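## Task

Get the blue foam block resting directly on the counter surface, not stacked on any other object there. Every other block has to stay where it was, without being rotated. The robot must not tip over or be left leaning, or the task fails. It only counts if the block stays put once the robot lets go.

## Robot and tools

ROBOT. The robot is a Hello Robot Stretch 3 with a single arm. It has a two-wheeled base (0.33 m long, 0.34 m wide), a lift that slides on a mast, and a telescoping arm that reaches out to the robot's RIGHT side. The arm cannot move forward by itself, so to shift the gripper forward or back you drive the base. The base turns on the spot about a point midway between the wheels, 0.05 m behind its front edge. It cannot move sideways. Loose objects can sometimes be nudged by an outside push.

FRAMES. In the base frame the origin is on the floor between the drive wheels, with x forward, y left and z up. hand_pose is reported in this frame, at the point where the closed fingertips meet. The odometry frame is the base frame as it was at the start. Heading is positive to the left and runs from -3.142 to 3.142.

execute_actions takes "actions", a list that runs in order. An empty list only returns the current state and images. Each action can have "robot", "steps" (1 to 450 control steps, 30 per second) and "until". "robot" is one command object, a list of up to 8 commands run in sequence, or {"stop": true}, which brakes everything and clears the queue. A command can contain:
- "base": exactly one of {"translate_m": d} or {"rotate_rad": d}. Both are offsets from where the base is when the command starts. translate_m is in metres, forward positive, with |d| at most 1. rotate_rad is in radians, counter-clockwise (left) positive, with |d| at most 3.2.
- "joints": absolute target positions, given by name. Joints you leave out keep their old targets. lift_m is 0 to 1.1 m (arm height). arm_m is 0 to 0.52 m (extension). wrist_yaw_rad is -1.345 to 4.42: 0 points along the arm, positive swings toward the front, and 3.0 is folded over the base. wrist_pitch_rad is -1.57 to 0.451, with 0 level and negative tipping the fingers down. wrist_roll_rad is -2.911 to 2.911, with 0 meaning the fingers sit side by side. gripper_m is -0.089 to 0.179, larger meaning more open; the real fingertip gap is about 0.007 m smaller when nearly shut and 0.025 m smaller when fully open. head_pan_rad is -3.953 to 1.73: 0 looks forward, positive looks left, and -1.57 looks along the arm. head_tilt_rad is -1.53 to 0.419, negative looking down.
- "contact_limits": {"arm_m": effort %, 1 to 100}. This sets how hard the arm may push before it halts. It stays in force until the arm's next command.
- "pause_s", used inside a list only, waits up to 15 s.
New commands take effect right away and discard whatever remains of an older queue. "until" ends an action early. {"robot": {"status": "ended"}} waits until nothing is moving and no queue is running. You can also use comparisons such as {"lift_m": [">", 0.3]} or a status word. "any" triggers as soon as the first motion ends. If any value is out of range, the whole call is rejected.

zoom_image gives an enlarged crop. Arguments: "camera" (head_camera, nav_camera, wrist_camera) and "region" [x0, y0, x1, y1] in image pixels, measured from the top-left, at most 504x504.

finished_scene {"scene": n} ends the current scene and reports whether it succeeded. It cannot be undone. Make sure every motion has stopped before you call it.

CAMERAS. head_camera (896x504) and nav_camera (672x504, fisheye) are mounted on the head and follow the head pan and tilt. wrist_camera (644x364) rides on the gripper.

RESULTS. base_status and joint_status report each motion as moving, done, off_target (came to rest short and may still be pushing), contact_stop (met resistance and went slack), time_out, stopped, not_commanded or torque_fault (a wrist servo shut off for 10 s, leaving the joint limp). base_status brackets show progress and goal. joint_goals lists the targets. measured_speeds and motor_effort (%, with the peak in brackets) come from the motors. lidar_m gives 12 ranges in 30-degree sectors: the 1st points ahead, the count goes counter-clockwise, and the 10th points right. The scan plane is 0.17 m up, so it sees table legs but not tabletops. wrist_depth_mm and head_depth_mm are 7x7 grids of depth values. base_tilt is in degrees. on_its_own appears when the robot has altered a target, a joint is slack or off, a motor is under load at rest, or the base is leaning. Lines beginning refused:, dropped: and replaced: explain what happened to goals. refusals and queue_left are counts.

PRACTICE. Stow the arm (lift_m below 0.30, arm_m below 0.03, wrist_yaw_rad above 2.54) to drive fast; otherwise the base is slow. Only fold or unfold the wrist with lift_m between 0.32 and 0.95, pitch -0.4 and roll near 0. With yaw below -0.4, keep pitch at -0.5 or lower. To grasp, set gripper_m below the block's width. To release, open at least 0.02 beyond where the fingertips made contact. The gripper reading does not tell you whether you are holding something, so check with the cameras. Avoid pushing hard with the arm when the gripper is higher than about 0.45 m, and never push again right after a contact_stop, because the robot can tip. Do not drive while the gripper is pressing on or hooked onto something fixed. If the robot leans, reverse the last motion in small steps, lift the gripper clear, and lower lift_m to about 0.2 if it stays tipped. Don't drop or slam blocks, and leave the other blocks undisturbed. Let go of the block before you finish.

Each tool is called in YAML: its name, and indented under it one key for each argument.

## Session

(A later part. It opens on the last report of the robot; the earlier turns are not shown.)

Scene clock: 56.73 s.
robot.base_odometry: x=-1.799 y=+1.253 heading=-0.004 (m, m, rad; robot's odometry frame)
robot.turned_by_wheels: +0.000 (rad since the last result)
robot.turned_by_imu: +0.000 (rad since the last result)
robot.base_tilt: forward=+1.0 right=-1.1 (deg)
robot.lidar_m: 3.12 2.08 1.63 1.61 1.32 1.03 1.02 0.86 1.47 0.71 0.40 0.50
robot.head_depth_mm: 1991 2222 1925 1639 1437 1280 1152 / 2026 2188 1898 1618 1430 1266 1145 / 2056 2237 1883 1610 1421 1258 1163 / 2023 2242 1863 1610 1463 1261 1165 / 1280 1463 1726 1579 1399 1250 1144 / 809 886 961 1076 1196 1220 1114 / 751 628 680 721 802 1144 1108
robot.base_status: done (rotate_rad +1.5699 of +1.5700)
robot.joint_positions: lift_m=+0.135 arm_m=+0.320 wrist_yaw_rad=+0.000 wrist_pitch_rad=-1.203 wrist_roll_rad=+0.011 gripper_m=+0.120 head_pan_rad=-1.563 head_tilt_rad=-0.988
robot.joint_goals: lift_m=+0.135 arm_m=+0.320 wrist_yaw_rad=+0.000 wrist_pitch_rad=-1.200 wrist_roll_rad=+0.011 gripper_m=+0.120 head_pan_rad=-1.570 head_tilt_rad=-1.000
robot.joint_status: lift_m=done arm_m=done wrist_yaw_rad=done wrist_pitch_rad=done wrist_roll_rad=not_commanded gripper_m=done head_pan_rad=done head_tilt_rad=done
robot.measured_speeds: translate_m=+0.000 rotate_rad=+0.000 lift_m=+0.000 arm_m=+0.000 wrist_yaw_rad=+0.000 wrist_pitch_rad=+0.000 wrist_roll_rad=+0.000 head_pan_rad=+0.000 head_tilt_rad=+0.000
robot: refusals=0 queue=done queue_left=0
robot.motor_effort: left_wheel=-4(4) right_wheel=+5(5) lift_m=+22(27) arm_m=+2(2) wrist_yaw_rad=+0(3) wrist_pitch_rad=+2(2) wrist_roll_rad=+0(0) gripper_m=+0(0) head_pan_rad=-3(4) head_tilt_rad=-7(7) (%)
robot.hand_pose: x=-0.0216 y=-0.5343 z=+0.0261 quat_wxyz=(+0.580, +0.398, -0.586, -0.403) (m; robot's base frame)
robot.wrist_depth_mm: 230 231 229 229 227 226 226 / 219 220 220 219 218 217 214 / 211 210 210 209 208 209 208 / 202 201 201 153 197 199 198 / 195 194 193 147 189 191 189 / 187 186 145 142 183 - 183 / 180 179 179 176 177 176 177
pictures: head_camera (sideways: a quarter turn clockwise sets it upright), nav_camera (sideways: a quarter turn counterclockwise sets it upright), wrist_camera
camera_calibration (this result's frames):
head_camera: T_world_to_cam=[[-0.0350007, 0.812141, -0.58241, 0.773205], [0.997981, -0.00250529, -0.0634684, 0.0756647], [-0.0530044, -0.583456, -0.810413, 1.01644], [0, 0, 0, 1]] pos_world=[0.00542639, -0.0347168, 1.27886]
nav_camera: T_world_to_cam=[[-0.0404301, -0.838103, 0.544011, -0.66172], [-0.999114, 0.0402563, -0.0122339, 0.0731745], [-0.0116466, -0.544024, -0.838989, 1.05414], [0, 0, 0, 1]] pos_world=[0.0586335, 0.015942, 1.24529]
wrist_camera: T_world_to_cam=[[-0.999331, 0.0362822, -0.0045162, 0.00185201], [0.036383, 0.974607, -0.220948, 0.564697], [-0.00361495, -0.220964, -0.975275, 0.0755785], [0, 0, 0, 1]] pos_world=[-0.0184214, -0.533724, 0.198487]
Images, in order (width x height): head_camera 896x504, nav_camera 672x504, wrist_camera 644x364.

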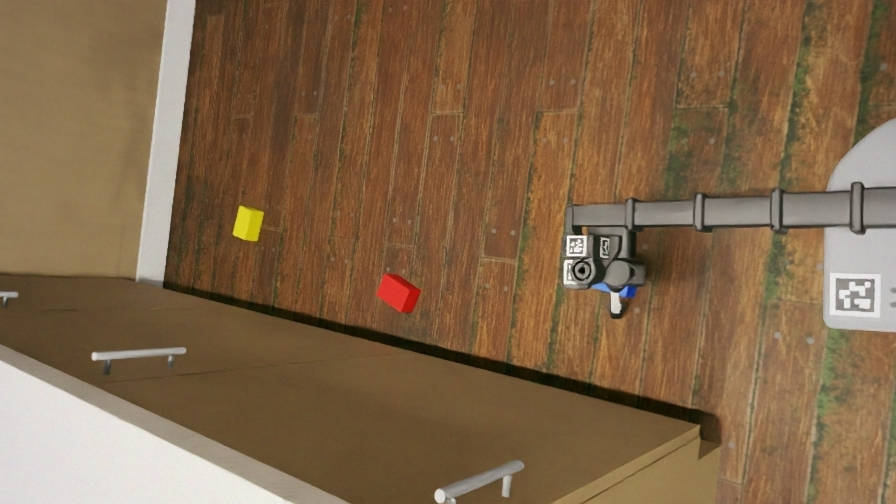

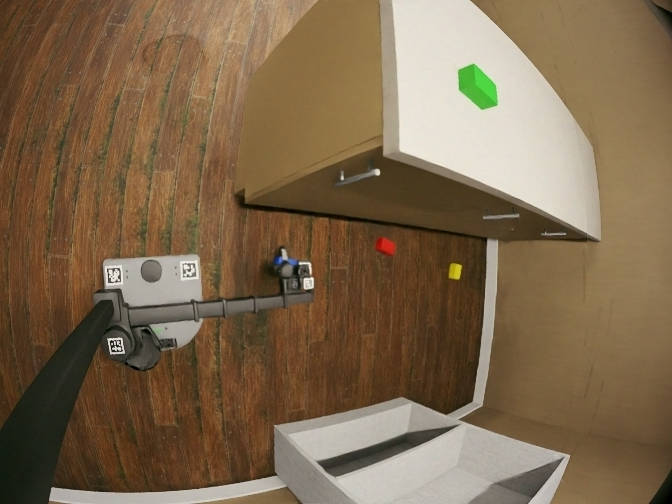

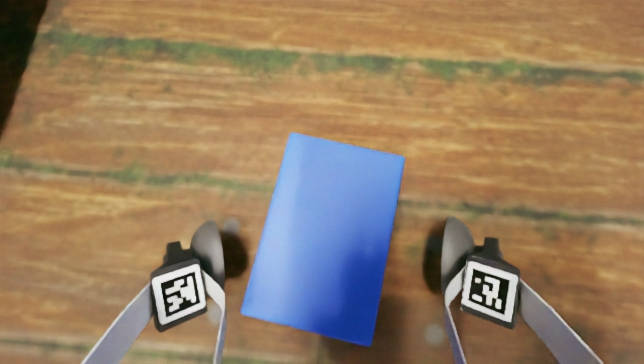

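execute_actions:
  actions:
    - {"robot":[{"joints":{"gripper_m":0.0}},{"pause_s":0.5},{"joints":{"lift_m":0.3}},{"joints":{"arm_m":0.0,"lift_m":1.08,"head_pan_rad":-1.2,"head_tilt_rad":-0.6},"base":{"translate_m":0.35}}],"steps":450,"until":{"robot":{"status":"ended"}}}

execute_actions:
  actions:
    - {"steps":300,"until":{"robot":{"status":"ended"}}}

Scene clock: 70.67 s.
robot.base_odometry: x=-1.449 y=+1.252 heading=-0.004 (m, m, rad; robot's odometry frame)
robot.turned_by_wheels: +0.000 (rad since the last result)
robot.turned_by_imu: +0.000 (rad since the last result)
robot.base_tilt: forward=+0.9 right=-1.1 (deg)
robot.lidar_m: 2.78 2.04 1.60 1.58 1.69 1.38 1.37 1.18 0.35 0.35 0.37 0.55
robot.head_depth_mm: 1881 1924 1109 756 - 485 - / 1922 2012 1085 740 566 470 - / 2021 2185 1066 736 560 488 550 / 2116 2317 1049 727 556 515 605 / 2215 2423 2610 717 551 559 663 / 2317 2607 2837 711 562 609 735 / 2436 2702 2995 704 582 668 823
robot.base_status: done (translate_m +0.3500 of +0.3500)
robot.joint_positions: lift_m=+1.080 arm_m=+0.000 wrist_yaw_rad=+0.000 wrist_pitch_rad=-1.205 wrist_roll_rad=+0.011 gripper_m=+0.018 head_pan_rad=-1.207 head_tilt_rad=-0.606
robot.joint_goals: lift_m=+1.080 arm_m=+0.000 wrist_yaw_rad=+0.000 wrist_pitch_rad=-1.200 wrist_roll_rad=+0.011 gripper_m=+0.016 head_pan_rad=-1.200 head_tilt_rad=-0.600
robot.joint_status: lift_m=done arm_m=done wrist_yaw_rad=done wrist_pitch_rad=done wrist_roll_rad=not_commanded gripper_m=done head_pan_rad=done head_tilt_rad=done
robot.measured_speeds: translate_m=+0.000 rotate_rad=+0.000 lift_m=+0.000 arm_m=+0.000 wrist_yaw_rad=+0.000 wrist_pitch_rad=+0.000 wrist_roll_rad=+0.000 head_pan_rad=+0.000 head_tilt_rad=+0.000
robot: refusals=0 queue=done queue_left=0
robot.on_its_own: gripper_m is held at +0.016, not at your +0.000, by its stall guard, which is not easing now
robot.motor_effort: left_wheel=-4(5) right_wheel=+5(11) lift_m=+27(28) arm_m=-3(4) wrist_yaw_rad=-1(1) wrist_pitch_rad=+3(3) wrist_roll_rad=+0(0) gripper_m=-22(99) head_pan_rad=+3(28) head_tilt_rad=+3(29) (%)
robot.hand_pose: x=-0.0216 y=-0.2145 z=+0.9707 quat_wxyz=(+0.579, +0.398, -0.586, -0.403) (m; robot's base frame)
robot.wrist_depth_mm: 274 272 270 270 268 - - / 279 266 261 262 258 - - / 428 392 363 297 318 - - / - 841 645 150 - - - / - - - 144 145 - - / - - - 138 137 - - / - - - 135 - - -
pictures: head_camera (sideways: a quarter turn clockwise sets it upright), nav_camera (sideways: a quarter turn counterclockwise sets it upright), wrist_camera
camera_calibration (this result's frames):
head_camera: T_world_to_cam=[[-0.217897, 0.491734, -0.843042, 1.11399], [0.944426, 0.324078, -0.0550715, 0.0650893], [0.246131, -0.80819, -0.535022, 0.656419], [0, 0, 0, 1]] pos_world=[0.0196984, -0.0383694, 1.29392]
nav_camera: T_world_to_cam=[[0.160683, -0.554015, 0.816852, -1.0185], [-0.947649, -0.317972, -0.0292469, 0.0950201], [0.275939, -0.76939, -0.576105, 0.710495], [0, 0, 0, 1]] pos_world=[0.0576472, 0.012598, 1.24406]
wrist_camera: T_world_to_cam=[[-0.999337, 0.0361394, -0.00445104, -0.00556927], [0.0362358, 0.975006, -0.219204, 0.460097], [-0.00358209, -0.21922, -0.975669, 1.06825], [0, 0, 0, 1]] pos_world=[-0.018411, -0.214215, 1.14309]
Images, in order (width x height): head_camera 896x504, nav_camera 672x504, wrist_camera 644x364.

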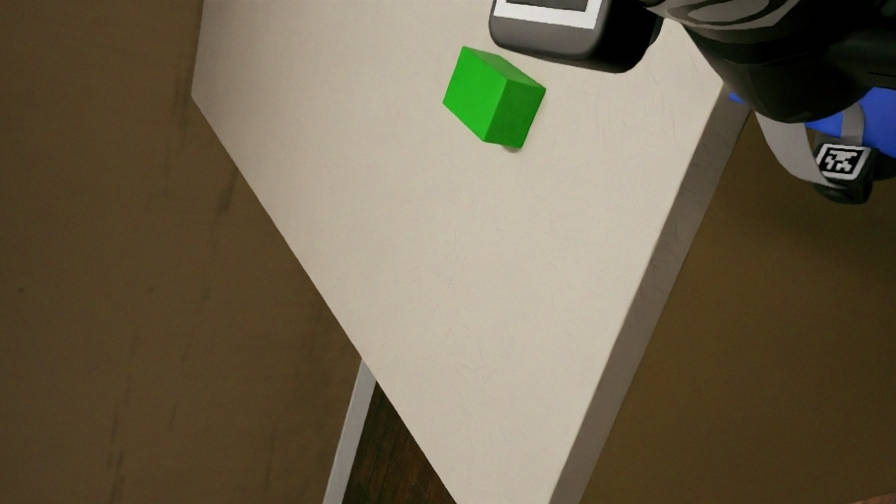

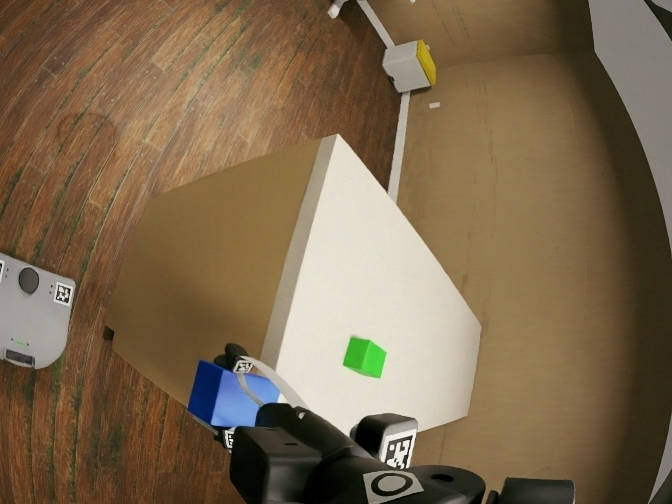

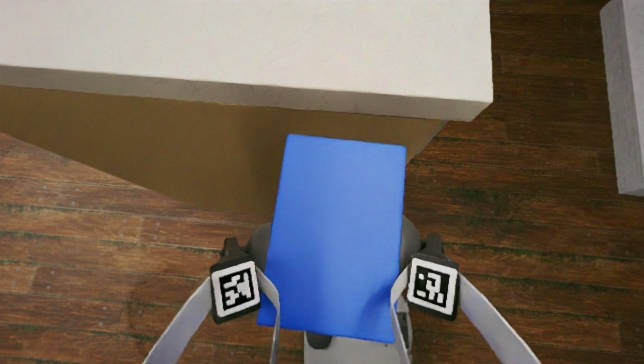

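Scene clock: 70.70 s.
robot.base_odometry: x=-1.449 y=+1.252 heading=-0.004 (m, m, rad; robot's odometry frame)
robot.turned_by_wheels: +0.000 (rad since the last result)
robot.turned_by_imu: +0.000 (rad since the last result)
robot.base_tilt: forward=+1.0 right=-1.1 (deg)
robot.lidar_m: 2.78 2.04 1.60 1.57 1.69 1.39 1.37 1.17 0.35 0.35 0.37 0.55
robot.head_depth_mm: 1852 1945 1109 758 - 486 - / 1942 2021 1089 739 564 471 - / 2004 2184 1066 736 560 489 550 / 2122 2291 1049 727 555 518 604 / 2202 2431 2584 716 549 558 665 / 2289 2568 2844 710 562 612 734 / 2439 2723 2977 702 582 672 826
robot.base_status: done (translate_m +0.3500 of +0.3500)
robot.joint_positions: lift_m=+1.080 arm_m=+0.000 wrist_yaw_rad=+0.000 wrist_pitch_rad=-1.205 wrist_roll_rad=+0.011 gripper_m=+0.018 head_pan_rad=-1.207 head_tilt_rad=-0.606
robot.joint_goals: lift_m=+1.080 arm_m=+0.000 wrist_yaw_rad=+0.000 wrist_pitch_rad=-1.200 wrist_roll_rad=+0.011 gripper_m=+0.016 head_pan_rad=-1.200 head_tilt_rad=-0.600
robot.joint_status: lift_m=done arm_m=done wrist_yaw_rad=done wrist_pitch_rad=done wrist_roll_rad=not_commanded gripper_m=done head_pan_rad=done head_tilt_rad=done
robot.measured_speeds: translate_m=+0.000 rotate_rad=+0.000 lift_m=+0.000 arm_m=+0.000 wrist_yaw_rad=+0.000 wrist_pitch_rad=+0.000 wrist_roll_rad=+0.000 head_pan_rad=+0.000 head_tilt_rad=+0.000
robot: refusals=0 queue=done queue_left=0
robot.on_its_own: gripper_m is held at +0.016, not at your +0.000, by its stall guard, which is not easing now
robot.motor_effort: left_wheel=-4(4) right_wheel=+5(4) lift_m=+27(26) arm_m=-3(2) wrist_yaw_rad=+0(1) wrist_pitch_rad=+3(3) wrist_roll_rad=+0(0) gripper_m=-22(21) head_pan_rad=+3(3) head_tilt_rad=+2(3) (%)
robot.hand_pose: x=-0.0216 y=-0.2145 z=+0.9707 quat_wxyz=(+0.579, +0.398, -0.586, -0.403) (m; robot's base frame)
robot.wrist_depth_mm: 271 273 272 272 269 - - / 281 266 263 259 258 - - / 424 388 359 298 316 - - / - 852 648 150 - - - / - - - 143 145 - - / - - - 138 137 - - / - - - 135 - - -
pictures: head_camera (sideways: a quarter turn clockwise sets it upright), nav_camera (sideways: a quarter turn counterclockwise sets it upright), wrist_camera
camera_calibration (this result's frames):
head_camera: T_world_to_cam=[[-0.217897, 0.491734, -0.843042, 1.11399], [0.944426, 0.324078, -0.0550715, 0.0650893], [0.246131, -0.80819, -0.535022, 0.656419], [0, 0, 0, 1]] pos_world=[0.0196984, -0.0383694, 1.29392]
nav_camera: T_world_to_cam=[[0.160683, -0.554015, 0.816852, -1.0185], [-0.947649, -0.317972, -0.0292469, 0.0950201], [0.275939, -0.76939, -0.576105, 0.710495], [0, 0, 0, 1]] pos_world=[0.0576472, 0.012598, 1.24406]
wrist_camera: T_world_to_cam=[[-0.999337, 0.0361391, -0.00445105, -0.00556928], [0.0362356, 0.975006, -0.219204, 0.460097], [-0.00358203, -0.21922, -0.975669, 1.06825], [0, 0, 0, 1]] pos_world=[-0.018411, -0.214215, 1.14309]
Images, in order (width x height): head_camera 896x504, nav_camera 672x504, wrist_camera 644x364.

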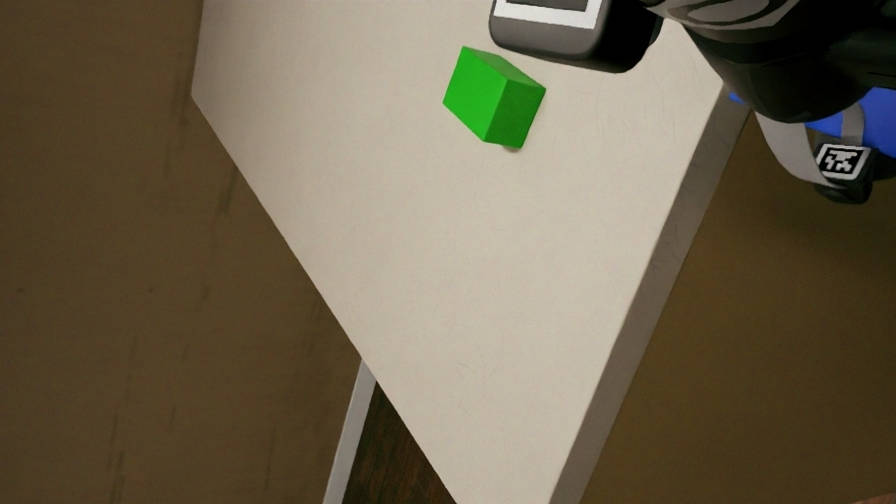

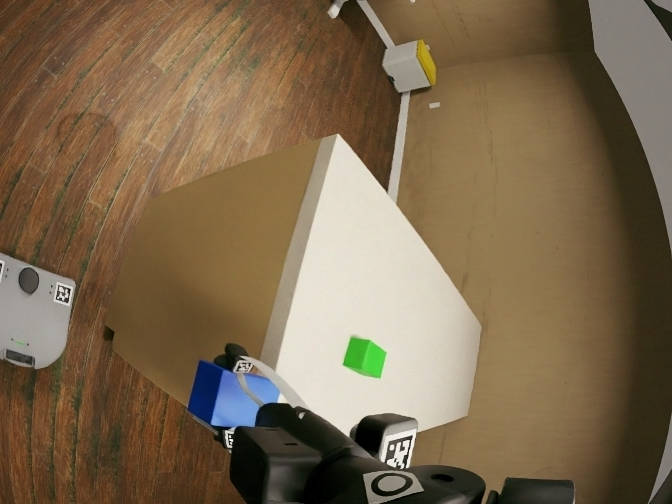

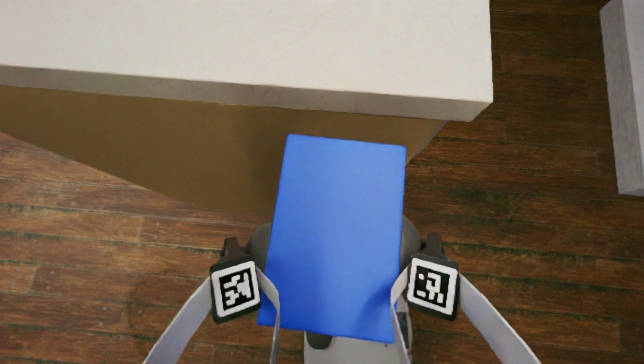

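execute_actions:
  actions:
    - {"robot":[{"base":{"translate_m":0.22}},{"joints":{"arm_m":0.3}},{"joints":{"lift_m":1.05}}],"steps":450,"until":{"robot":{"status":"ended"}}}

Scene clock: 82.10 s.
robot.base_odometry: x=-1.229 y=+1.251 heading=-0.004 (m, m, rad; robot's odometry frame)
robot.turned_by_wheels: +0.000 (rad since the last result)
robot.turned_by_imu: +0.000 (rad since the last result)
robot.base_tilt: forward=+0.9 right=-1.0 (deg)
robot.lidar_m: 2.63 2.01 1.58 1.55 1.67 1.61 1.58 0.48 0.38 0.37 0.40 2.57
robot.head_depth_mm: 1894 1974 1176 690 535 472 512 / 1955 2103 1094 746 549 490 550 / 2004 2225 2450 735 561 515 595 / 2145 2312 2597 2373 555 556 649 / 2218 2451 2691 2469 557 600 712 / 2375 2551 2851 2432 1855 1519 1272 / 2454 2708 3070 2412 1839 1506 1269
robot.base_status: done (translate_m +0.2200 of +0.2200)
robot.joint_positions: lift_m=+1.050 arm_m=+0.300 wrist_yaw_rad=+0.000 wrist_pitch_rad=-1.205 wrist_roll_rad=+0.011 gripper_m=+0.018 head_pan_rad=-1.207 head_tilt_rad=-0.606
robot.joint_goals: lift_m=+1.050 arm_m=+0.300 wrist_yaw_rad=+0.000 wrist_pitch_rad=-1.200 wrist_roll_rad=+0.011 gripper_m=+0.016 head_pan_rad=-1.200 head_tilt_rad=-0.600
robot.joint_status: lift_m=done arm_m=done wrist_yaw_rad=done wrist_pitch_rad=done wrist_roll_rad=not_commanded gripper_m=done head_pan_rad=done head_tilt_rad=done
robot.measured_speeds: translate_m=+0.000 rotate_rad=+0.000 lift_m=+0.000 arm_m=+0.000 wrist_yaw_rad=+0.000 wrist_pitch_rad=+0.000 wrist_roll_rad=+0.000 head_pan_rad=+0.000 head_tilt_rad=+0.000
robot: refusals=0 queue=done queue_left=0
robot.on_its_own: gripper_m is held at +0.016, not at your +0.000, by its stall guard, which is not easing now
robot.motor_effort: left_wheel=-4(5) right_wheel=+4(10) lift_m=+22(27) arm_m=+2(5) wrist_yaw_rad=-1(0) wrist_pitch_rad=+3(3) wrist_roll_rad=+0(0) gripper_m=-22(22) head_pan_rad=+3(3) head_tilt_rad=+2(3) (%)
robot.hand_pose: x=-0.0216 y=-0.5139 z=+0.9409 quat_wxyz=(+0.579, +0.398, -0.586, -0.403) (m; robot's base frame)
robot.wrist_depth_mm: 239 236 235 234 233 232 231 / 226 225 224 223 222 222 173 / 215 216 214 214 214 213 166 / 208 206 206 150 202 203 160 / 199 199 199 143 146 195 194 / 192 191 190 138 138 188 188 / 184 184 183 179 182 183 181
pictures: head_camera (sideways: a quarter turn clockwise sets it upright), nav_camera (sideways: a quarter turn counterclockwise sets it upright), wrist_camera
camera_calibration (this result's frames):
head_camera: T_world_to_cam=[[-0.217882, 0.491671, -0.843082, 1.11404], [0.944423, 0.324088, -0.055069, 0.065086], [0.246157, -0.808224, -0.534958, 0.656337], [0, 0, 0, 1]] pos_world=[0.0196992, -0.0383697, 1.29393]
nav_camera: T_world_to_cam=[[0.160669, -0.553956, 0.816896, -1.01855], [-0.947643, -0.317988, -0.0292499, 0.0950239], [0.275966, -0.769426, -0.576043, 0.710415], [0, 0, 0, 1]] pos_world=[0.0576486, 0.0125947, 1.24406]
wrist_camera: T_world_to_cam=[[-0.999328, 0.0363707, -0.00444862, 0.00521766], [0.0364612, 0.975012, -0.21914, 0.7454], [-0.0036328, -0.219155, -0.975683, 0.973659], [0, 0, 0, 1]] pos_world=[-0.0184269, -0.513582, 1.11335]
Images, in order (width x height): head_camera 896x504, nav_camera 672x504, wrist_camera 644x364.

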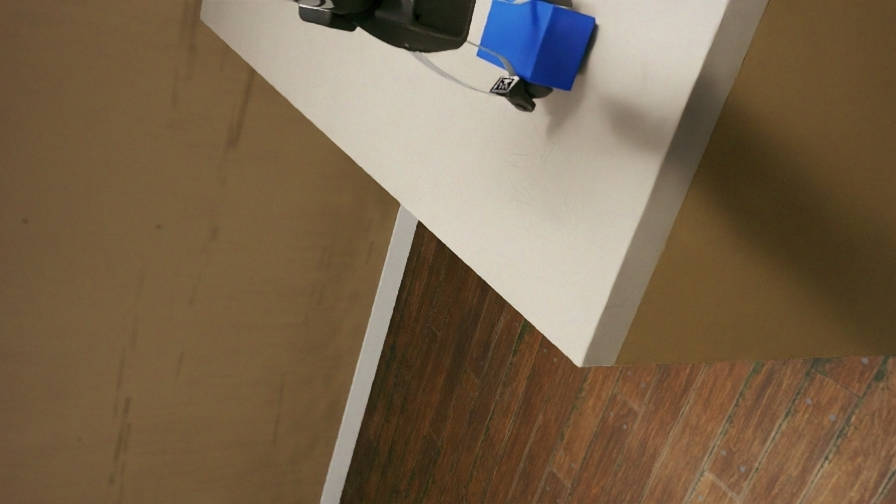

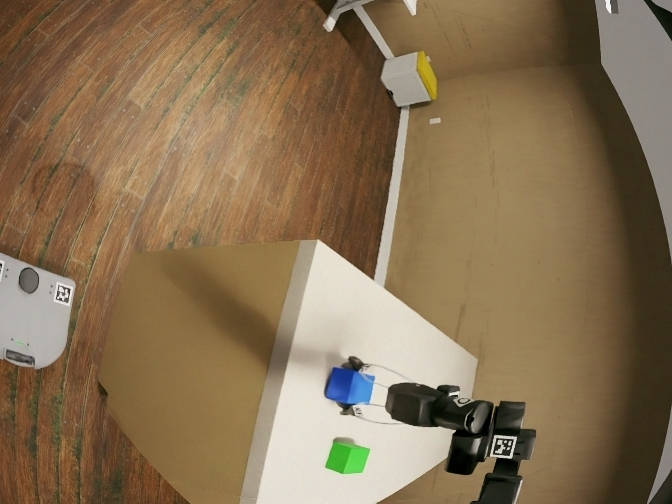

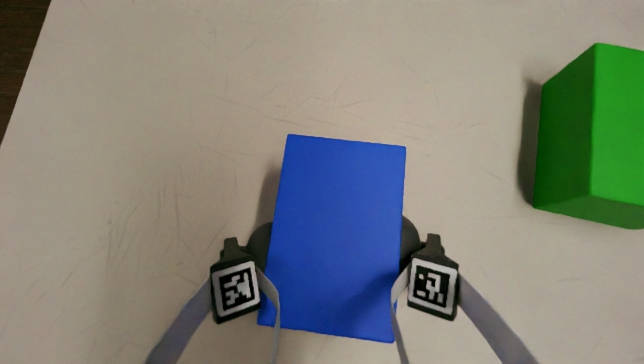

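execute_actions:
  actions:
    - {"robot":[{"joints":{"gripper_m":0.1}},{"joints":{"lift_m":1.1}},{"joints":{"arm_m":0.0}}],"steps":450,"until":{"robot":{"status":"ended"}}}

Scene clock: 89.10 s.
robot.base_odometry: x=-1.229 y=+1.251 heading=-0.004 (m, m, rad; robot's odometry frame)
robot.turned_by_wheels: +0.000 (rad since the last result)
robot.turned_by_imu: +0.000 (rad since the last result)
robot.base_tilt: forward=+0.9 right=-1.0 (deg)
robot.lidar_m: 2.63 2.01 1.58 1.55 1.67 1.61 1.58 0.48 0.38 0.37 0.40 2.56
robot.head_depth_mm: 1868 1989 1102 793 536 - - / 1950 2150 1092 746 556 486 560 / 2042 2256 2424 735 561 508 612 / 2119 2309 2576 2400 556 555 652 / 2226 2448 2741 2444 558 600 709 / 2325 2566 2893 2441 1870 1515 1262 / 2457 2758 3048 2447 1857 1499 1269
robot.base_status: done (translate_m +0.2200 of +0.2200)
robot.joint_positions: lift_m=+1.100 arm_m=+0.000 wrist_yaw_rad=+0.000 wrist_pitch_rad=-1.205 wrist_roll_rad=+0.011 gripper_m=+0.100 head_pan_rad=-1.207 head_tilt_rad=-0.606
robot.joint_goals: lift_m=+1.100 arm_m=+0.000 wrist_yaw_rad=+0.000 wrist_pitch_rad=-1.200 wrist_roll_rad=+0.011 gripper_m=+0.100 head_pan_rad=-1.200 head_tilt_rad=-0.600
robot.joint_status: lift_m=done arm_m=done wrist_yaw_rad=done wrist_pitch_rad=done wrist_roll_rad=not_commanded gripper_m=done head_pan_rad=done head_tilt_rad=done
robot.measured_speeds: translate_m=+0.000 rotate_rad=+0.000 lift_m=+0.000 arm_m=+0.000 wrist_yaw_rad=+0.000 wrist_pitch_rad=+0.000 wrist_roll_rad=+0.000 head_pan_rad=+0.000 head_tilt_rad=+0.000
robot: refusals=0 queue=done queue_left=0
robot.motor_effort: left_wheel=-3(5) right_wheel=+5(5) lift_m=+27(28) arm_m=-3(4) wrist_yaw_rad=+0(0) wrist_pitch_rad=+3(3) wrist_roll_rad=+0(0) gripper_m=+0(88) head_pan_rad=+4(3) head_tilt_rad=+2(2) (%)
robot.hand_pose: x=-0.0216 y=-0.2145 z=+0.9907 quat_wxyz=(+0.579, +0.398, -0.586, -0.403) (m; robot's base frame)
robot.wrist_depth_mm: - 294 294 292 291 291 290 / - 312 294 286 285 280 275 / - - 425 396 374 350 330 / - - 857 666 605 634 - / - - - - - - - / - - - - - - - / - - - - - - -
pictures: head_camera (sideways: a quarter turn clockwise sets it upright), nav_camera (sideways: a quarter turn counterclockwise sets it upright), wrist_camera
camera_calibration (this result's frames):
head_camera: T_world_to_cam=[[-0.217899, 0.491493, -0.843181, 1.11417], [0.944378, 0.324218, -0.0550628, 0.0650783], [0.246312, -0.80828, -0.534802, 0.656133], [0, 0, 0, 1]] pos_world=[0.0197054, -0.0383691, 1.29394]
nav_camera: T_world_to_cam=[[0.160698, -0.553791, 0.817002, -1.01869], [-0.947594, -0.318134, -0.0292573, 0.0950333], [0.276118, -0.769485, -0.575892, 0.710217], [0, 0, 0, 1]] pos_world=[0.0576505, 0.0125923, 1.24406]
wrist_camera: T_world_to_cam=[[-0.999329, 0.0363626, -0.00444862, -0.00545045], [0.0364533, 0.975012, -0.21914, 0.464416], [-0.00363102, -0.219155, -0.975683, 1.08782], [0, 0, 0, 1]] pos_world=[-0.0184264, -0.214213, 1.16311]
Images, in order (width x height): head_camera 896x504, nav_camera 672x504, wrist_camera 644x364.

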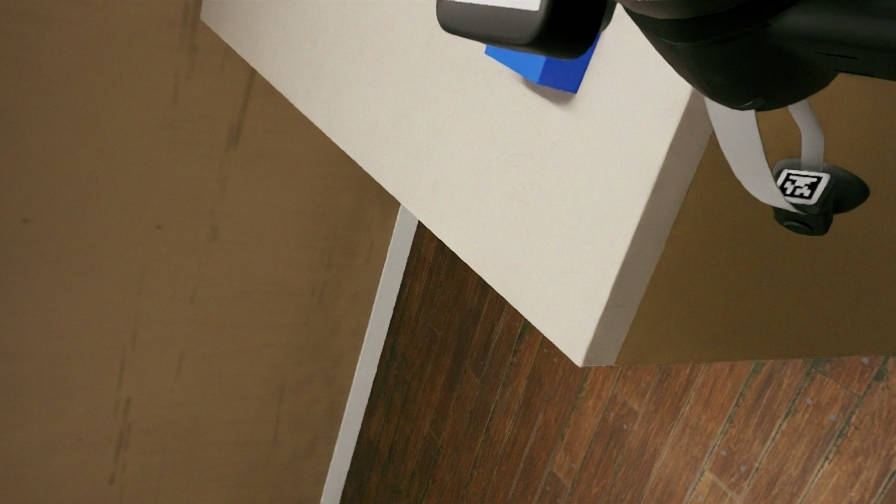

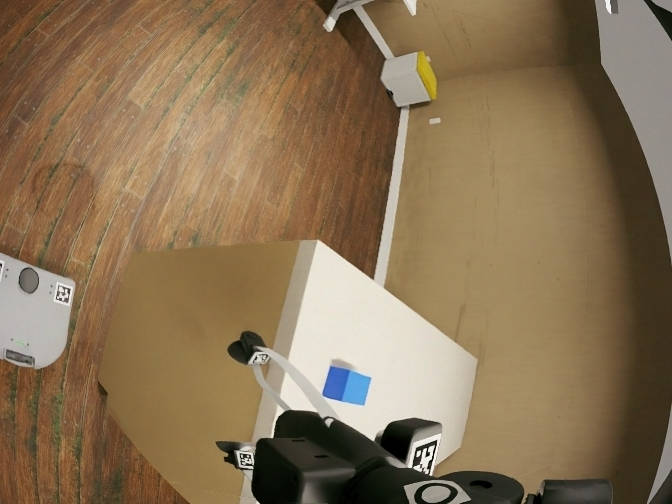

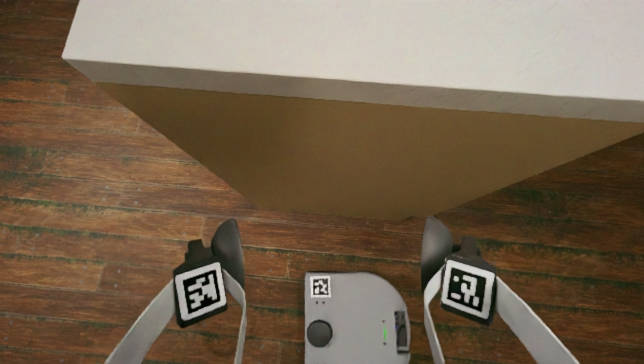

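finished_scene:
  scene: 1

The scene is finished: the task was done.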